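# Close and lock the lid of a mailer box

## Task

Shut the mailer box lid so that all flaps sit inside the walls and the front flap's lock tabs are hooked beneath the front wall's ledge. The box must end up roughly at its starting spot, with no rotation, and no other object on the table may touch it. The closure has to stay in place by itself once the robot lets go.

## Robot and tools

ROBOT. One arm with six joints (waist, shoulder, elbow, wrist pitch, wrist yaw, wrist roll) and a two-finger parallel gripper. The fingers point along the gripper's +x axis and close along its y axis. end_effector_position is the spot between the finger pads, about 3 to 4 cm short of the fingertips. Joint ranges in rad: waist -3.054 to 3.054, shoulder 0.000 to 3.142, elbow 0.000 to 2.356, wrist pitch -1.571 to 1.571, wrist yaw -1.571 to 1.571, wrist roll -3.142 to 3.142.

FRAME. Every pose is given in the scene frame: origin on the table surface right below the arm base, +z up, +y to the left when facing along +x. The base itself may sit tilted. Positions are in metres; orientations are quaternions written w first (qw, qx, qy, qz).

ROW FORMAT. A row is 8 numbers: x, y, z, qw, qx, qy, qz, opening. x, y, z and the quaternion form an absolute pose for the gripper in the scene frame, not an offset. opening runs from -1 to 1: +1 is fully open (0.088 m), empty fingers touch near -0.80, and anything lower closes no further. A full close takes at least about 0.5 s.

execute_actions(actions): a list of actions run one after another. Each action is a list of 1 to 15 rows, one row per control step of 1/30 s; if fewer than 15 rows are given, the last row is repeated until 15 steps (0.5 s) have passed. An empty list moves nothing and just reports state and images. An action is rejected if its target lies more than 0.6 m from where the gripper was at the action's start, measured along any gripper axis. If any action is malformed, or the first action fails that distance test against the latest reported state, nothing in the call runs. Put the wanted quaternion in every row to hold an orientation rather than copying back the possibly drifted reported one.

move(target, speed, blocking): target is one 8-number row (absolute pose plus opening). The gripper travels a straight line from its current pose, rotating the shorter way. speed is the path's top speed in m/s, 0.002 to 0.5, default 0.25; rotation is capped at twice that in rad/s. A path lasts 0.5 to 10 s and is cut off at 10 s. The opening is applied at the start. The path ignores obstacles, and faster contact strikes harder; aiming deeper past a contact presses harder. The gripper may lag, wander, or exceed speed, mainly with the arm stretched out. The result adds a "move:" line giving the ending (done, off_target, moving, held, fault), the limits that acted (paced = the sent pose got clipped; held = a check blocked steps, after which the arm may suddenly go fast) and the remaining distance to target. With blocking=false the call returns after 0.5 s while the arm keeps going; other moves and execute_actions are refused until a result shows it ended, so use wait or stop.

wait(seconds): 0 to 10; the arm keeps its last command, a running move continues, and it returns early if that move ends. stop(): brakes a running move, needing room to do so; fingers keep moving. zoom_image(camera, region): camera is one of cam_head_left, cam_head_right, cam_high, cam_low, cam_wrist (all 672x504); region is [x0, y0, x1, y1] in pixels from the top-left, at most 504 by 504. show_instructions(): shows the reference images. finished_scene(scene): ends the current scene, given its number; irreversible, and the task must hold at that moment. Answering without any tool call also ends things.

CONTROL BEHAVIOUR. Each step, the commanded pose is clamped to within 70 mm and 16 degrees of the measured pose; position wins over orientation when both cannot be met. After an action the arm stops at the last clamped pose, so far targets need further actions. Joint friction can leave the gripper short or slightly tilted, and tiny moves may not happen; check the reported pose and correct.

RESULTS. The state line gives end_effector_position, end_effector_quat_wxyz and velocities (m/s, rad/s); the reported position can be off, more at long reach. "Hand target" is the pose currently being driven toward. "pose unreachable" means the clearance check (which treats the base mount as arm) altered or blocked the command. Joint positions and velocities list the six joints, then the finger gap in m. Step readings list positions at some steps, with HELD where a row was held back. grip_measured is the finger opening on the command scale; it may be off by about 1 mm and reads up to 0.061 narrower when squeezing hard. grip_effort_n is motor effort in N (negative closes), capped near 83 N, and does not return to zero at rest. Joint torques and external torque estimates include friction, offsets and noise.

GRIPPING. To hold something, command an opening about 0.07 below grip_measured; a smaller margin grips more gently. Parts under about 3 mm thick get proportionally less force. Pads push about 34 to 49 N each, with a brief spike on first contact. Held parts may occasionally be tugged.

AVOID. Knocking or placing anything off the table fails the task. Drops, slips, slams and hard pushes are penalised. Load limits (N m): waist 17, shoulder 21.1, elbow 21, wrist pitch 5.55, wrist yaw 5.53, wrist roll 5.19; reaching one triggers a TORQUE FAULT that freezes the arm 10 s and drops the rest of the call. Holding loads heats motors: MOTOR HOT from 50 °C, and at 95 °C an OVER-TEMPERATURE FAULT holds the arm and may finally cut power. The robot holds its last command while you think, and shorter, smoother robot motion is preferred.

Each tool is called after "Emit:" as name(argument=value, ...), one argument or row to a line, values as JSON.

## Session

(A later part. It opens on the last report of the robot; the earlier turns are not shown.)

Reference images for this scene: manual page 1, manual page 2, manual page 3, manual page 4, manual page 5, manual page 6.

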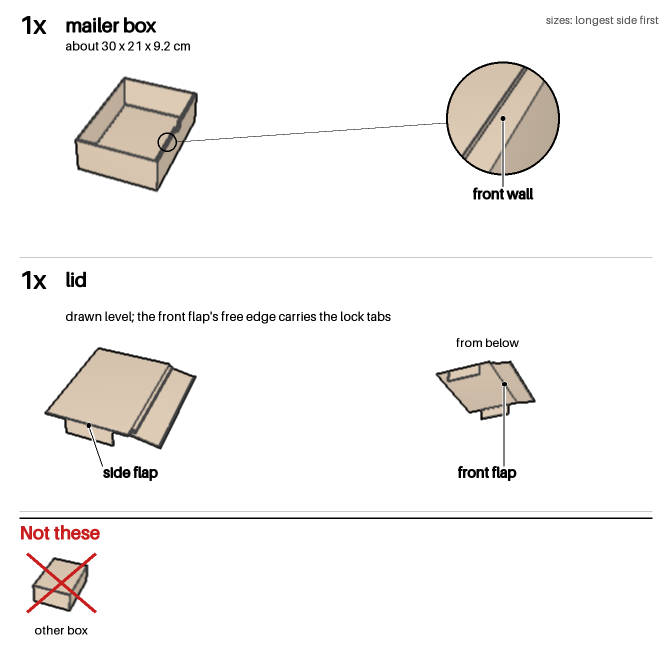

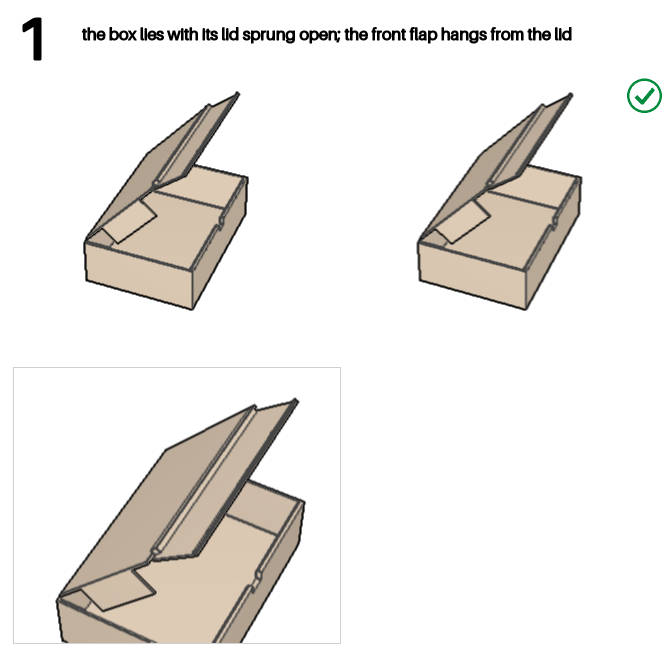

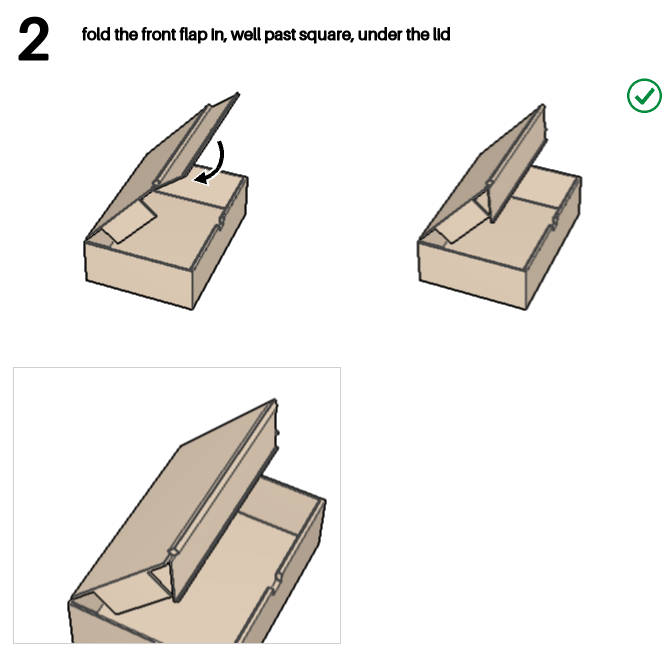

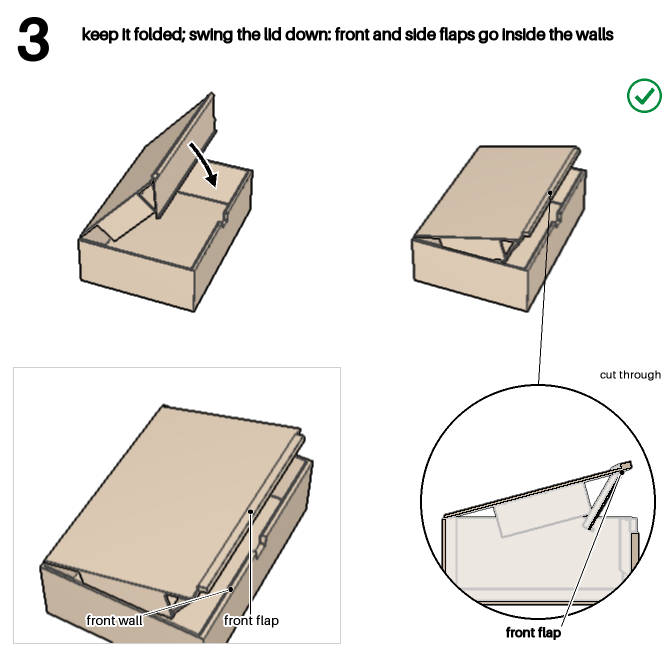

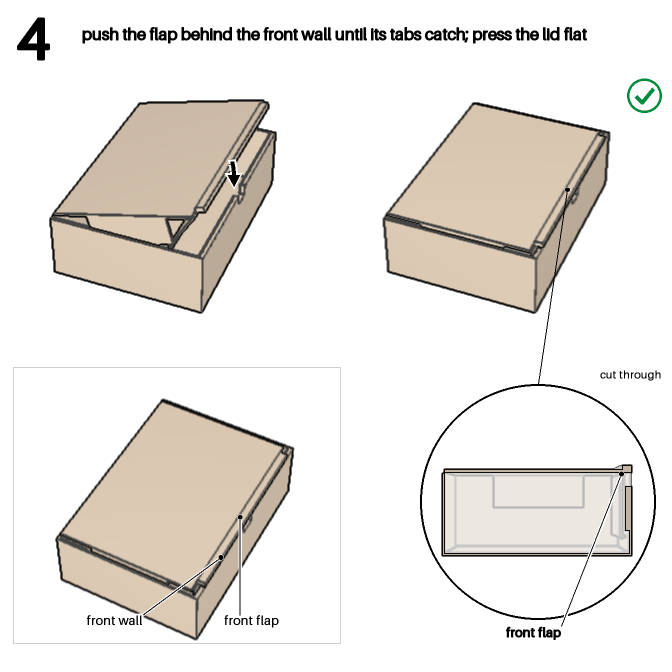

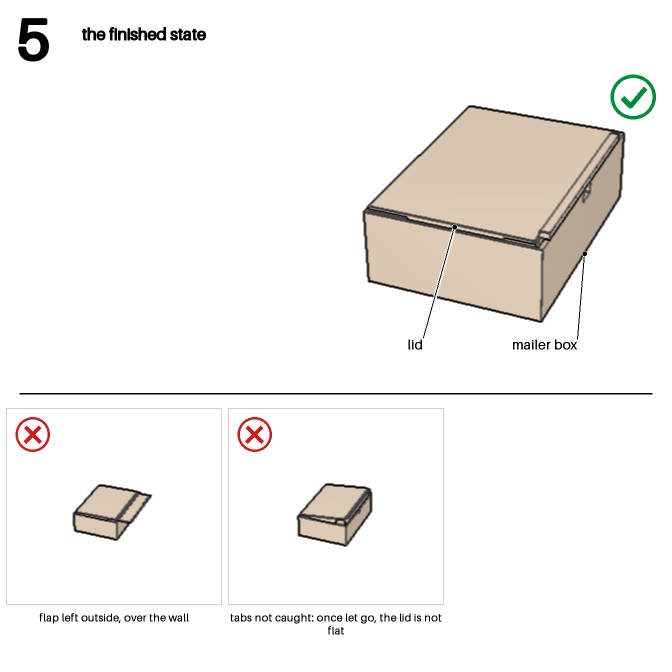

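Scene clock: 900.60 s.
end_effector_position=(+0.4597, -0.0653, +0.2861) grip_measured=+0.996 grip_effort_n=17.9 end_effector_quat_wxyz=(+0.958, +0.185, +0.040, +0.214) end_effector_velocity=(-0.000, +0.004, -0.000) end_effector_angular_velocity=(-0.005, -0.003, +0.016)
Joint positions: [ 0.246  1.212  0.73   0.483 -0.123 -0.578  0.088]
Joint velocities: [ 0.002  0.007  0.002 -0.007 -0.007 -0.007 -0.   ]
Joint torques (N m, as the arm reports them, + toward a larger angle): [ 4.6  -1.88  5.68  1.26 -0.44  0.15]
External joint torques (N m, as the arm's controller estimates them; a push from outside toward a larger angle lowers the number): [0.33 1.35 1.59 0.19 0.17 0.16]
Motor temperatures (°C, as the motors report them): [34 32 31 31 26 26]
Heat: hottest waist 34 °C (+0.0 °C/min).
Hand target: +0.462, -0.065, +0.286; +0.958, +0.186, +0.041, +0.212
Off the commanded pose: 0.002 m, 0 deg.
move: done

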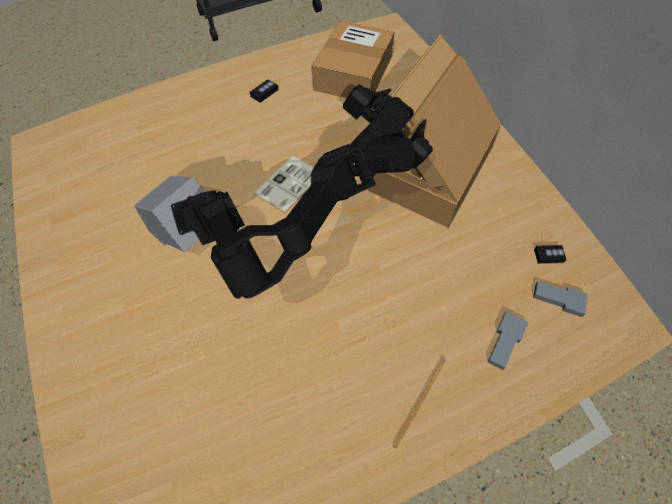

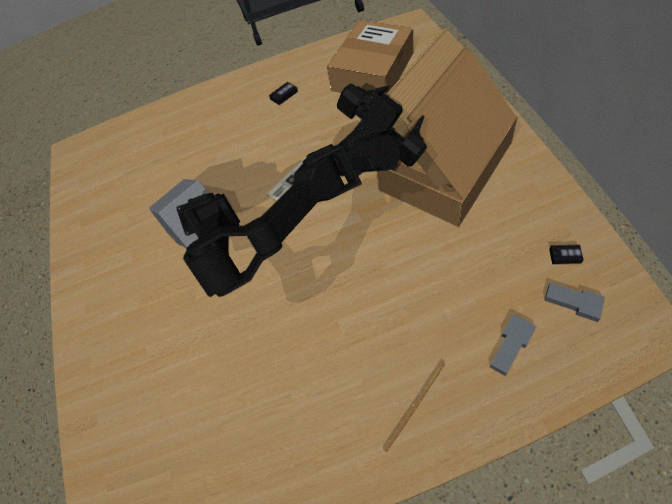

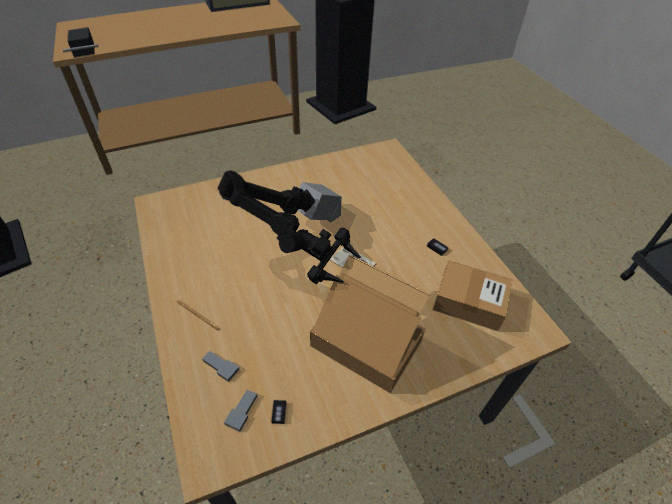

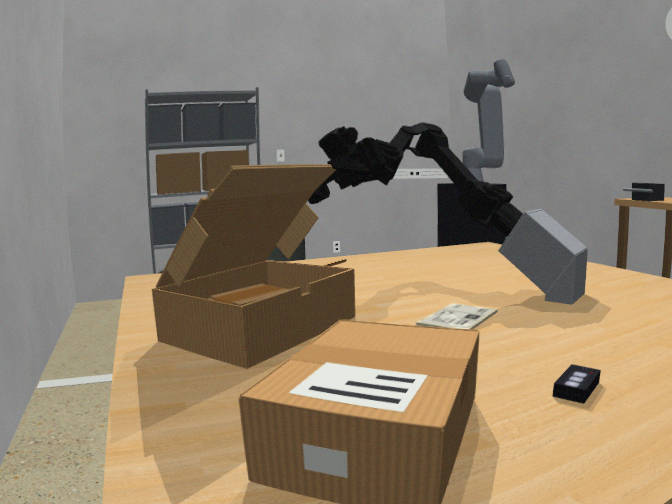

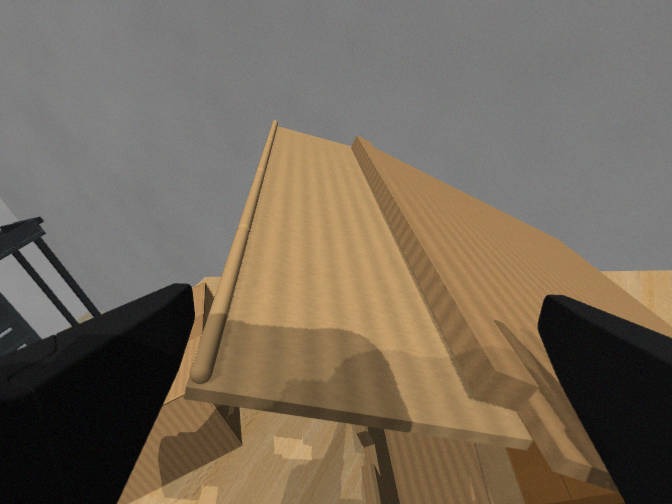

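Emit:
move(
  target=[0.463,-0.068,0.297,0.958,0.186,0.041,0.212,1],
  speed=0.05,
)

Emit:
move(
  target=[0.481,-0.059,0.297,0.958,0.186,0.041,0.212,1],
  speed=0.05,
)

Emit:
move(
  target=[0.482,-0.063,0.294,0.958,0.186,0.041,0.212,0.84],
  speed=0.05,
)

Scene clock: 909.07 s.
end_effector_position=(+0.4620, -0.0645, +0.2947) grip_measured=+0.996 grip_effort_n=17.9 end_effector_quat_wxyz=(+0.958, +0.184, +0.042, +0.216) end_effector_velocity=(-0.003, +0.006, +0.001) end_effector_angular_velocity=(-0.002, -0.009, +0.032)
Joint positions: [ 0.275  1.213  0.758  0.45  -0.095 -0.578  0.088]
Joint velocities: [ 0.002 -0.002 -0.002 -0.022 -0.022 -0.007 -0.   ]
Joint torques (N m, as the arm reports them, + toward a larger angle): [ 4.6  -3.17  5.85  0.87 -0.43  0.16]
External joint torques (N m, as the arm's controller estimates them; a push from outside toward a larger angle lowers the number): [ 0.28 -0.11  1.76 -0.18  0.17  0.17]
Motor temperatures (°C, as the motors report them): [34 32 31 31 26 26]
Heat: hottest waist 34 °C (+0.0 °C/min).
Hand target: +0.463, -0.068, +0.297; +0.958, +0.186, +0.041, +0.212
Off the commanded pose: 0.004 m, 1 deg.
move: done

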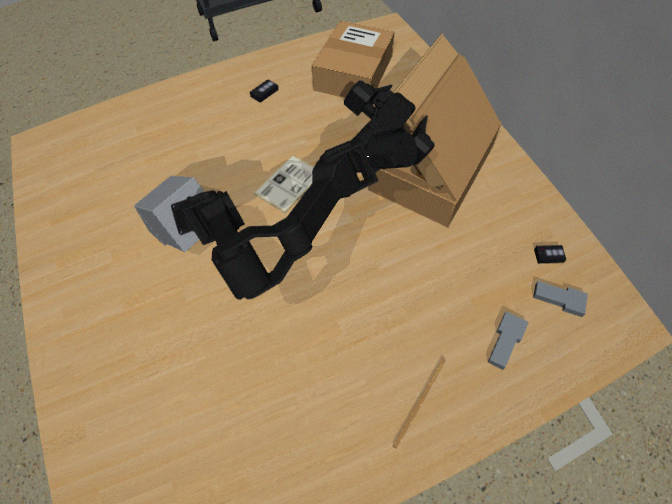

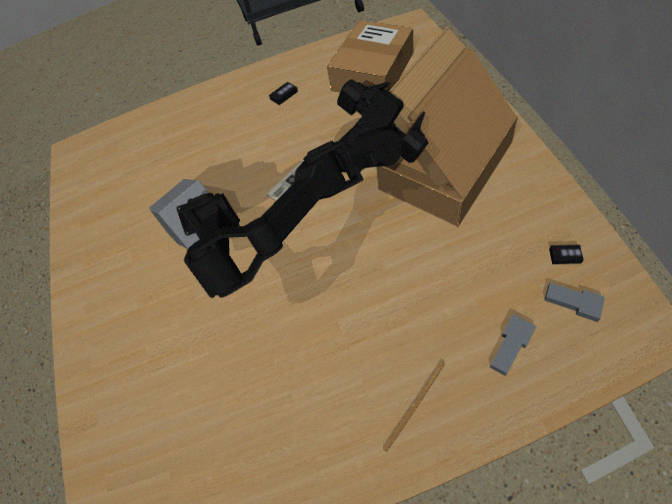

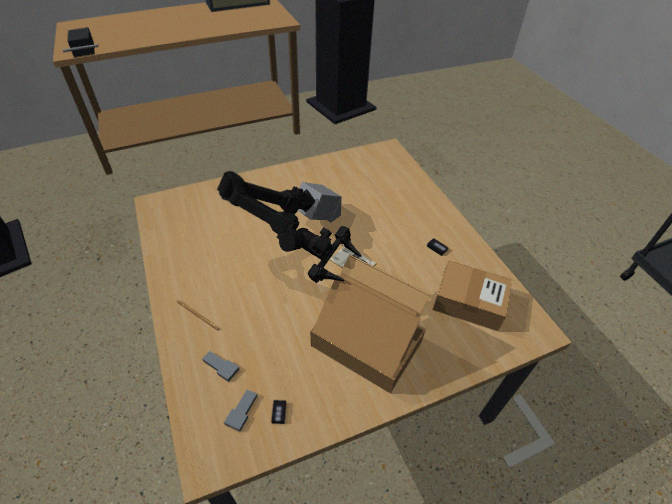

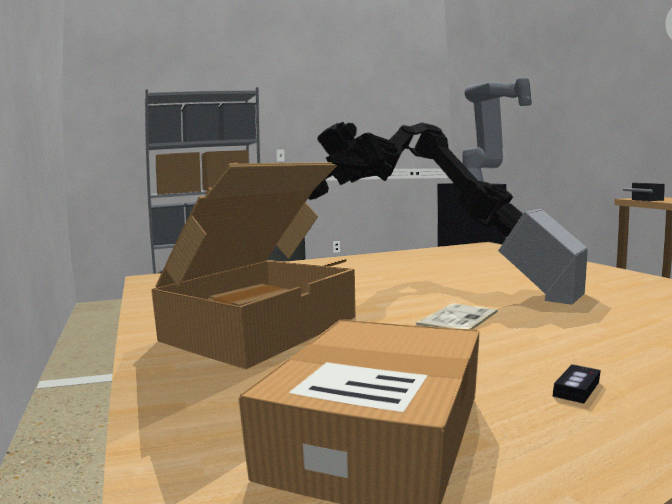

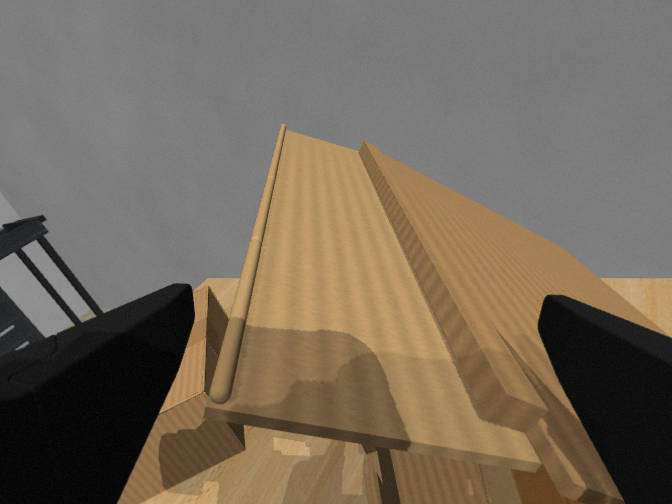

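Scene clock: 909.90 s.
end_effector_position=(+0.4787, -0.0591, +0.2973) grip_measured=+0.996 grip_effort_n=17.9 end_effector_quat_wxyz=(+0.958, +0.185, +0.039, +0.214) end_effector_velocity=(+0.001, +0.004, +0.000) end_effector_angular_velocity=(-0.002, -0.011, +0.021)
Joint positions: [ 0.284  1.285  0.813  0.473 -0.086 -0.578  0.088]
Joint velocities: [-0.002  0.012  0.007 -0.007 -0.022 -0.007 -0.   ]
Joint torques (N m, as the arm reports them, + toward a larger angle): [ 5.06 -2.05  5.61  1.24 -0.46  0.16]
External joint torques (N m, as the arm's controller estimates them; a push from outside toward a larger angle lowers the number): [0.35 1.23 1.57 0.2  0.14 0.17]
Motor temperatures (°C, as the motors report them): [34 32 31 31 26 26]
Heat: hottest waist 34 °C (+0.0 °C/min).
Hand target: +0.481, -0.059, +0.297; +0.958, +0.186, +0.041, +0.212
Off the commanded pose: 0.002 m, 0 deg.
move: done

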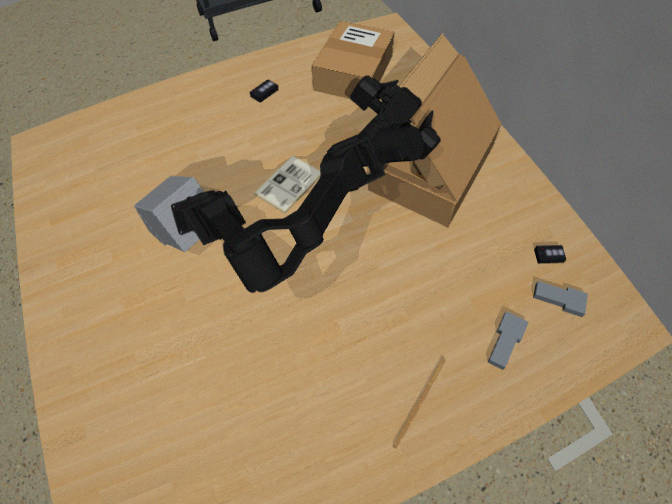

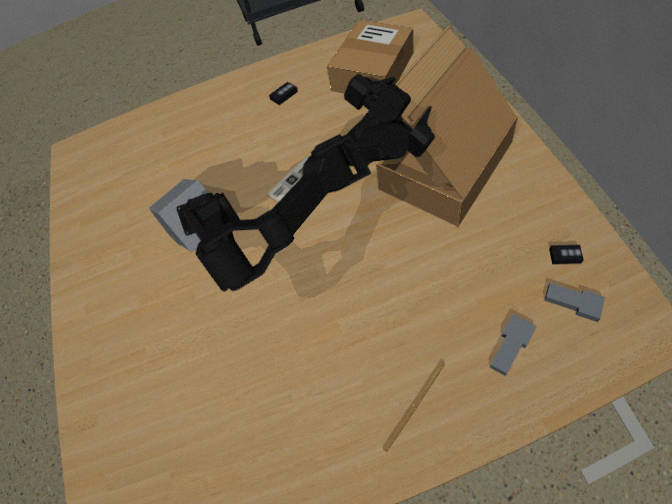

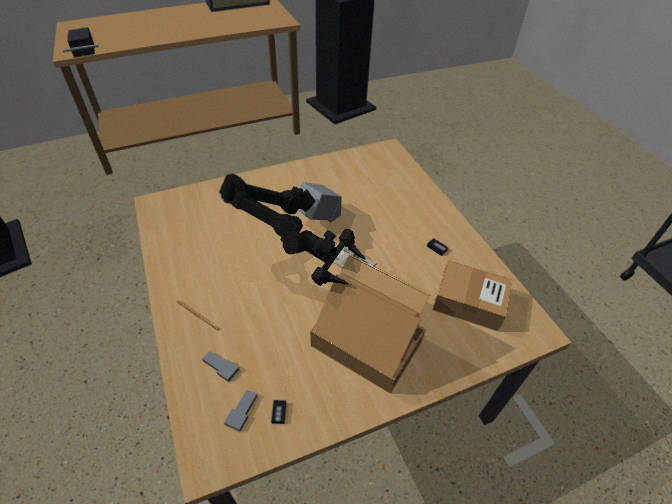

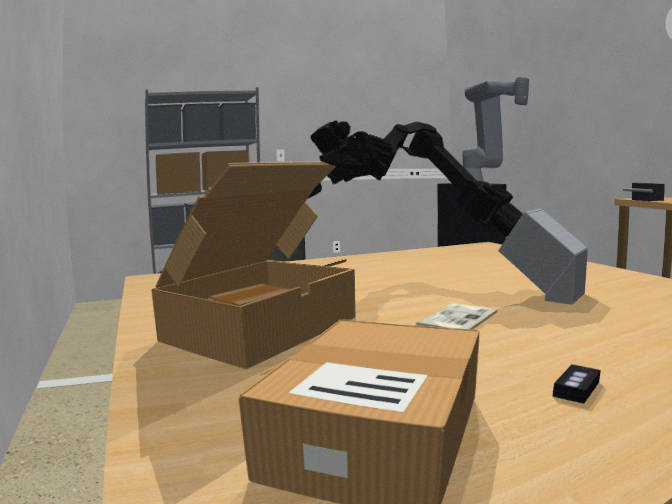

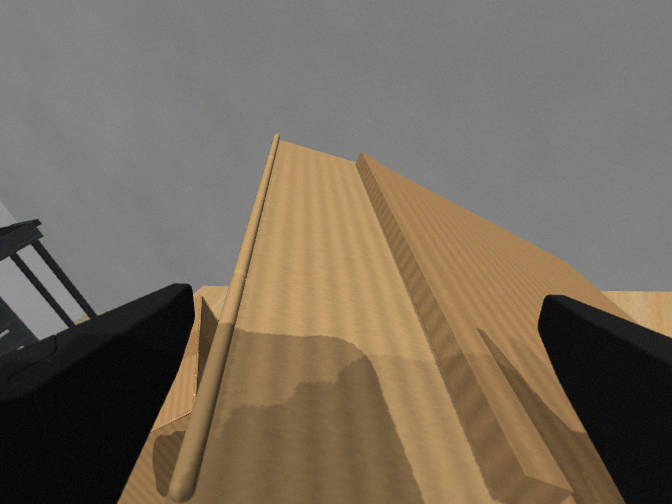

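Scene clock: 910.60 s.
end_effector_position=(+0.4800, -0.0620, +0.2960) grip_measured=+0.843 grip_effort_n=-11.4 end_effector_quat_wxyz=(+0.959, +0.185, +0.038, +0.213) end_effector_velocity=(-0.002, +0.005, -0.004) end_effector_angular_velocity=(+0.007, +0.007, +0.030)
Joint positions: [ 0.274  1.285  0.818  0.472 -0.096 -0.578  0.08 ]
Joint velocities: [-0.007  0.002 -0.002 -0.022 -0.022  0.007 -0.   ]
Joint torques (N m, as the arm reports them, + toward a larger angle): [ 4.38 -2.32  5.75  0.88 -0.68  0.12]
External joint torques (N m, as the arm's controller estimates them; a push from outside toward a larger angle lowers the number): [-0.34  1.01  1.7  -0.16 -0.08  0.14]
Motor temperatures (°C, as the motors report them): [34 32 31 31 26 26]
Heat: hottest waist 34 °C (+0.0 °C/min).
Hand target: +0.482, -0.063, +0.294; +0.958, +0.186, +0.041, +0.212
Off the commanded pose: 0.003 m, 0 deg.
move: done

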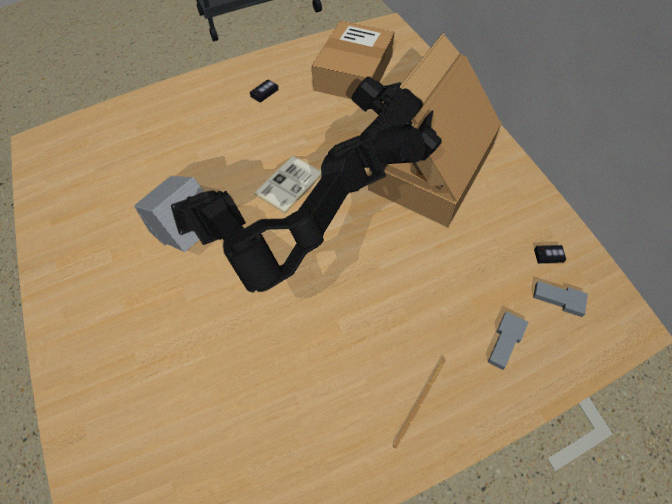

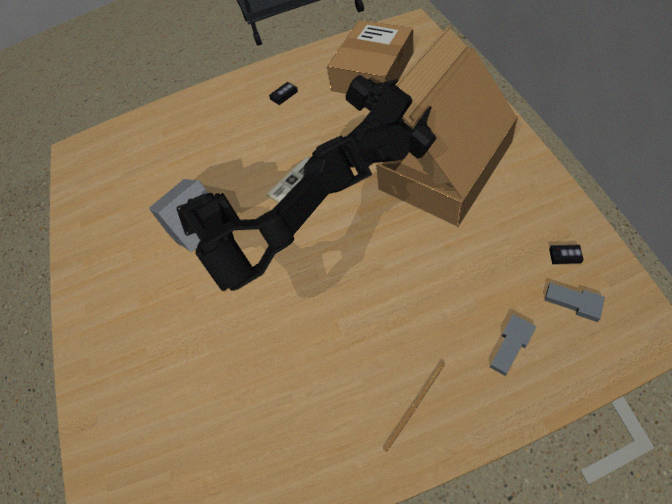

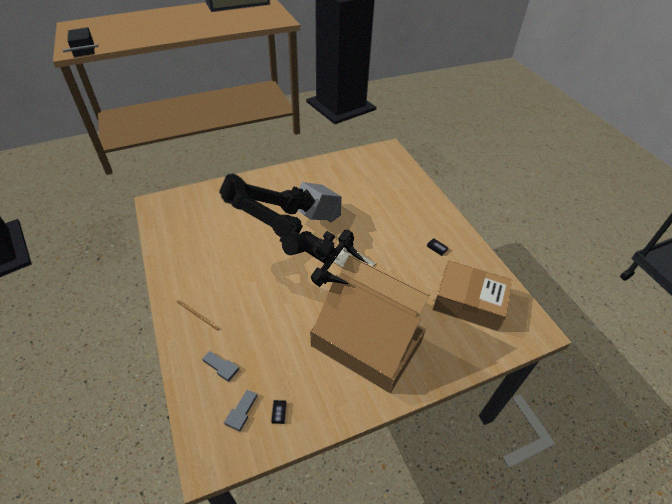

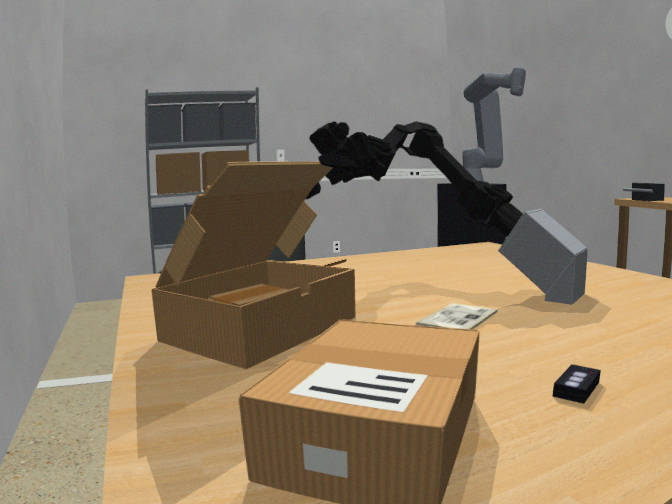

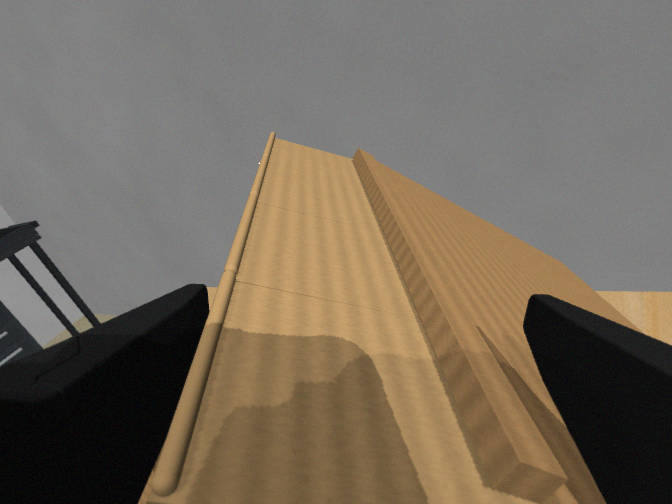

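Emit:
move(
  target=[0.500,-0.105,0.327,0.945,0.244,0.054,0.209,0.84],
  speed=0.05,
)

Emit:
move(
  target=[0.529,-0.167,0.344,0.902,0.373,0.083,0.200,0.84],
  speed=0.06,
)

Scene clock: 916.13 s.
end_effector_position=(+0.4991, -0.1005, +0.3262) grip_measured=+0.842 grip_effort_n=-10.9 end_effector_quat_wxyz=(+0.945, +0.242, +0.054, +0.213) end_effector_velocity=(-0.002, +0.003, +0.000) end_effector_angular_velocity=(+0.011, -0.002, +0.025)
Joint positions: [ 0.274  1.264  1.02   0.239 -0.097 -0.457  0.08 ]
Joint velocities: [-0.002 -0.002  0.002 -0.022 -0.022  0.007 -0.   ]
Joint torques (N m, as the arm reports them, + toward a larger angle): [ 4.49 -3.46  5.96  0.88 -0.59  0.14]
External joint torques (N m, as the arm's controller estimates them; a push from outside toward a larger angle lowers the number): [-0.2  -0.01  1.72 -0.16  0.    0.16]
Motor temperatures (°C, as the motors report them): [34 32 31 31 26 26]
Heat: hottest waist 34 °C (+0.0 °C/min).
Hand target: +0.500, -0.105, +0.327; +0.945, +0.244, +0.054, +0.209
Off the commanded pose: 0.005 m, 1 deg.
move: done

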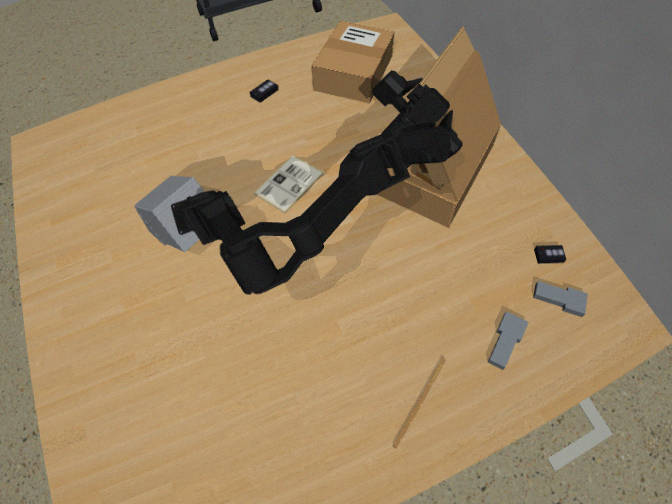

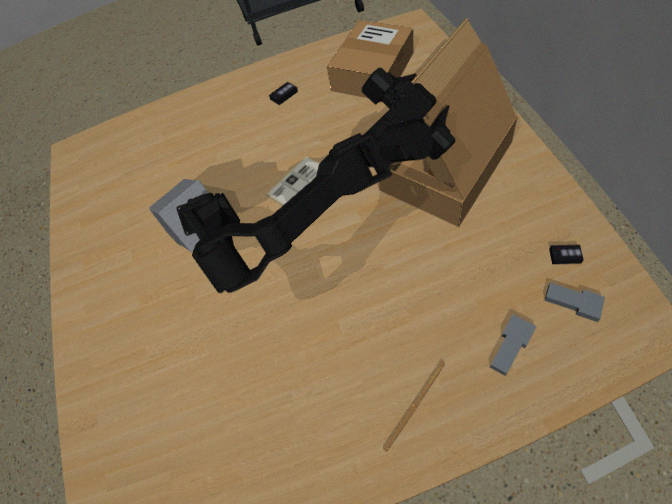

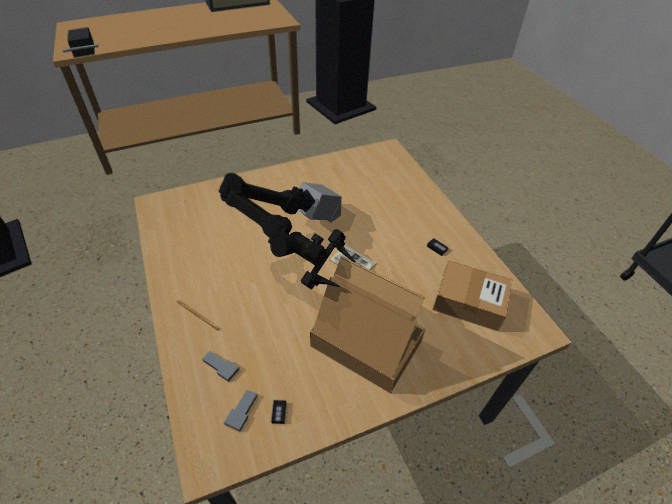

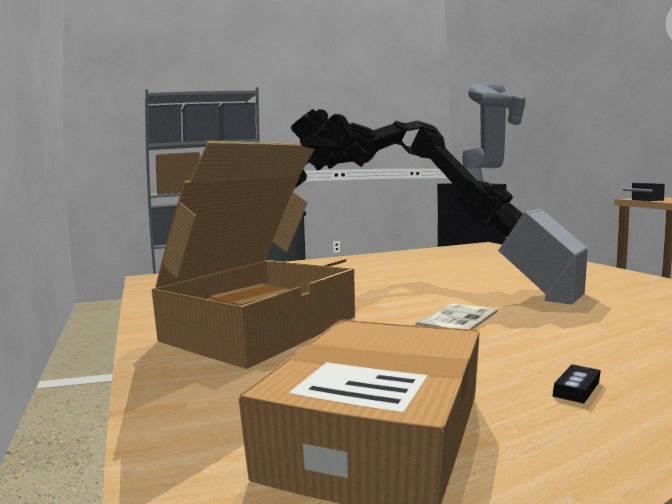

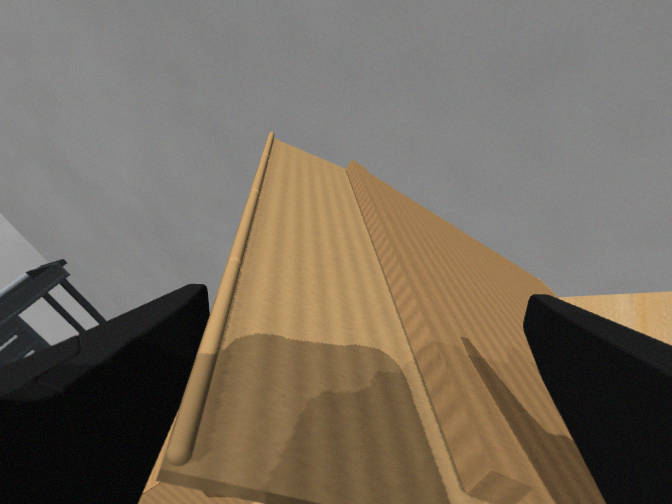

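Scene clock: 918.83 s.
end_effector_position=(+0.5268, -0.1674, +0.3470) grip_measured=+0.842 grip_effort_n=-10.9 end_effector_quat_wxyz=(+0.903, +0.371, +0.079, +0.200) end_effector_velocity=(+0.001, -0.002, +0.002) end_effector_angular_velocity=(-0.002, -0.015, +0.006)
Joint positions: [ 0.179  1.298  1.319 -0.014 -0.19  -0.178  0.08 ]
Joint velocities: [-0.007  0.002  0.012 -0.007 -0.022 -0.007 -0.   ]
Joint torques (N m, as the arm reports them, + toward a larger angle): [ 4.37 -2.81  6.04  0.84 -0.71  0.11]
External joint torques (N m, as the arm's controller estimates them; a push from outside toward a larger angle lowers the number): [-0.3   1.65  1.52 -0.27 -0.11  0.15]
Motor temperatures (°C, as the motors report them): [34 31 31 31 26 26]
Heat: hottest waist 34 °C (+0.0 °C/min).
Hand target: +0.529, -0.167, +0.344; +0.902, +0.373, +0.083, +0.200
Off the commanded pose: 0.004 m, 1 deg.
move: done

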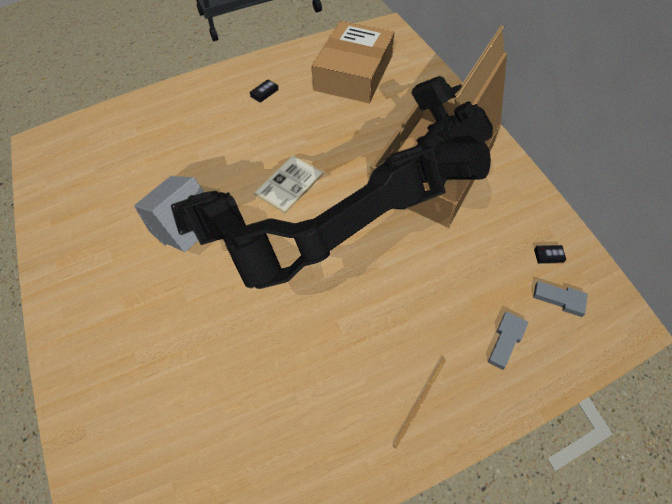

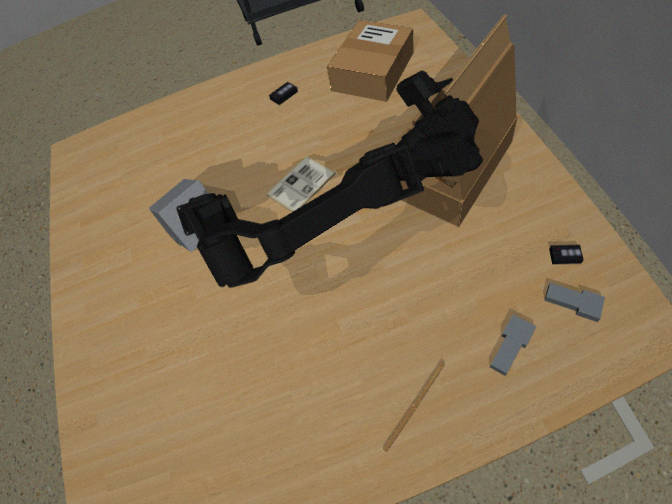

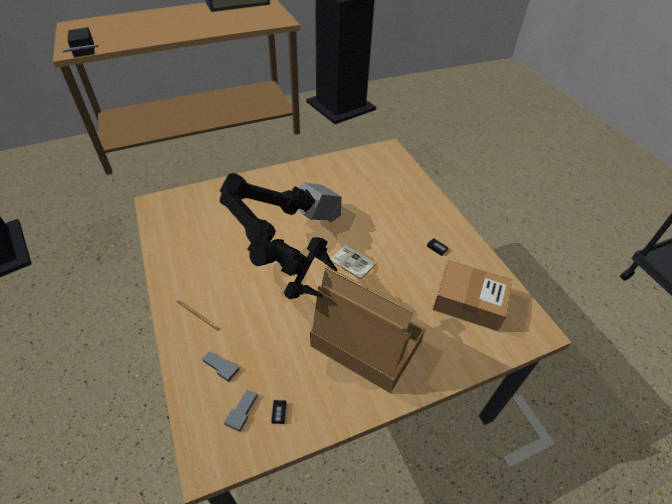

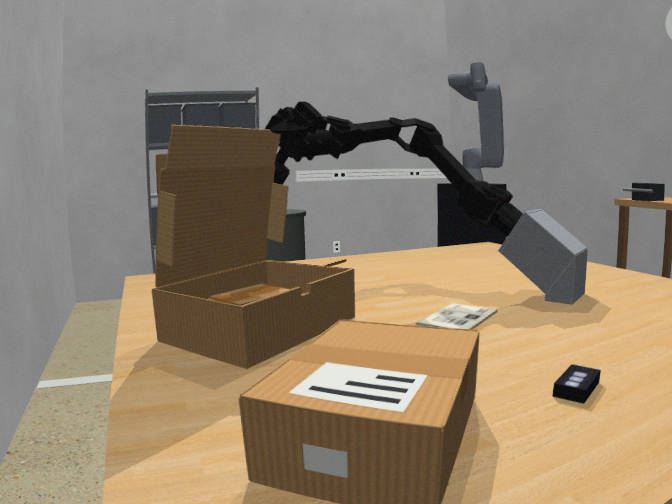

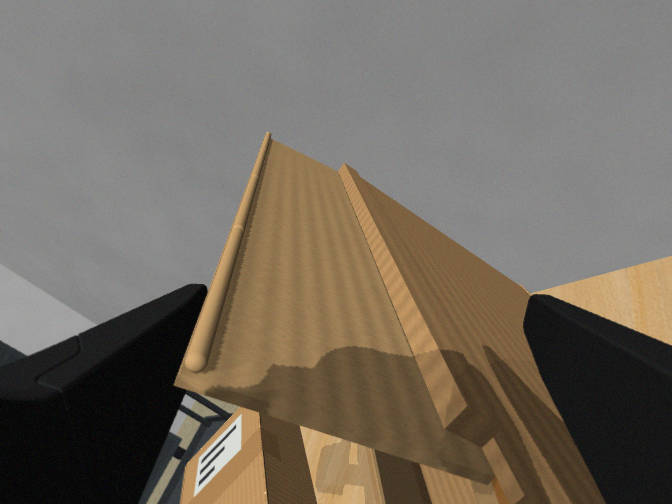

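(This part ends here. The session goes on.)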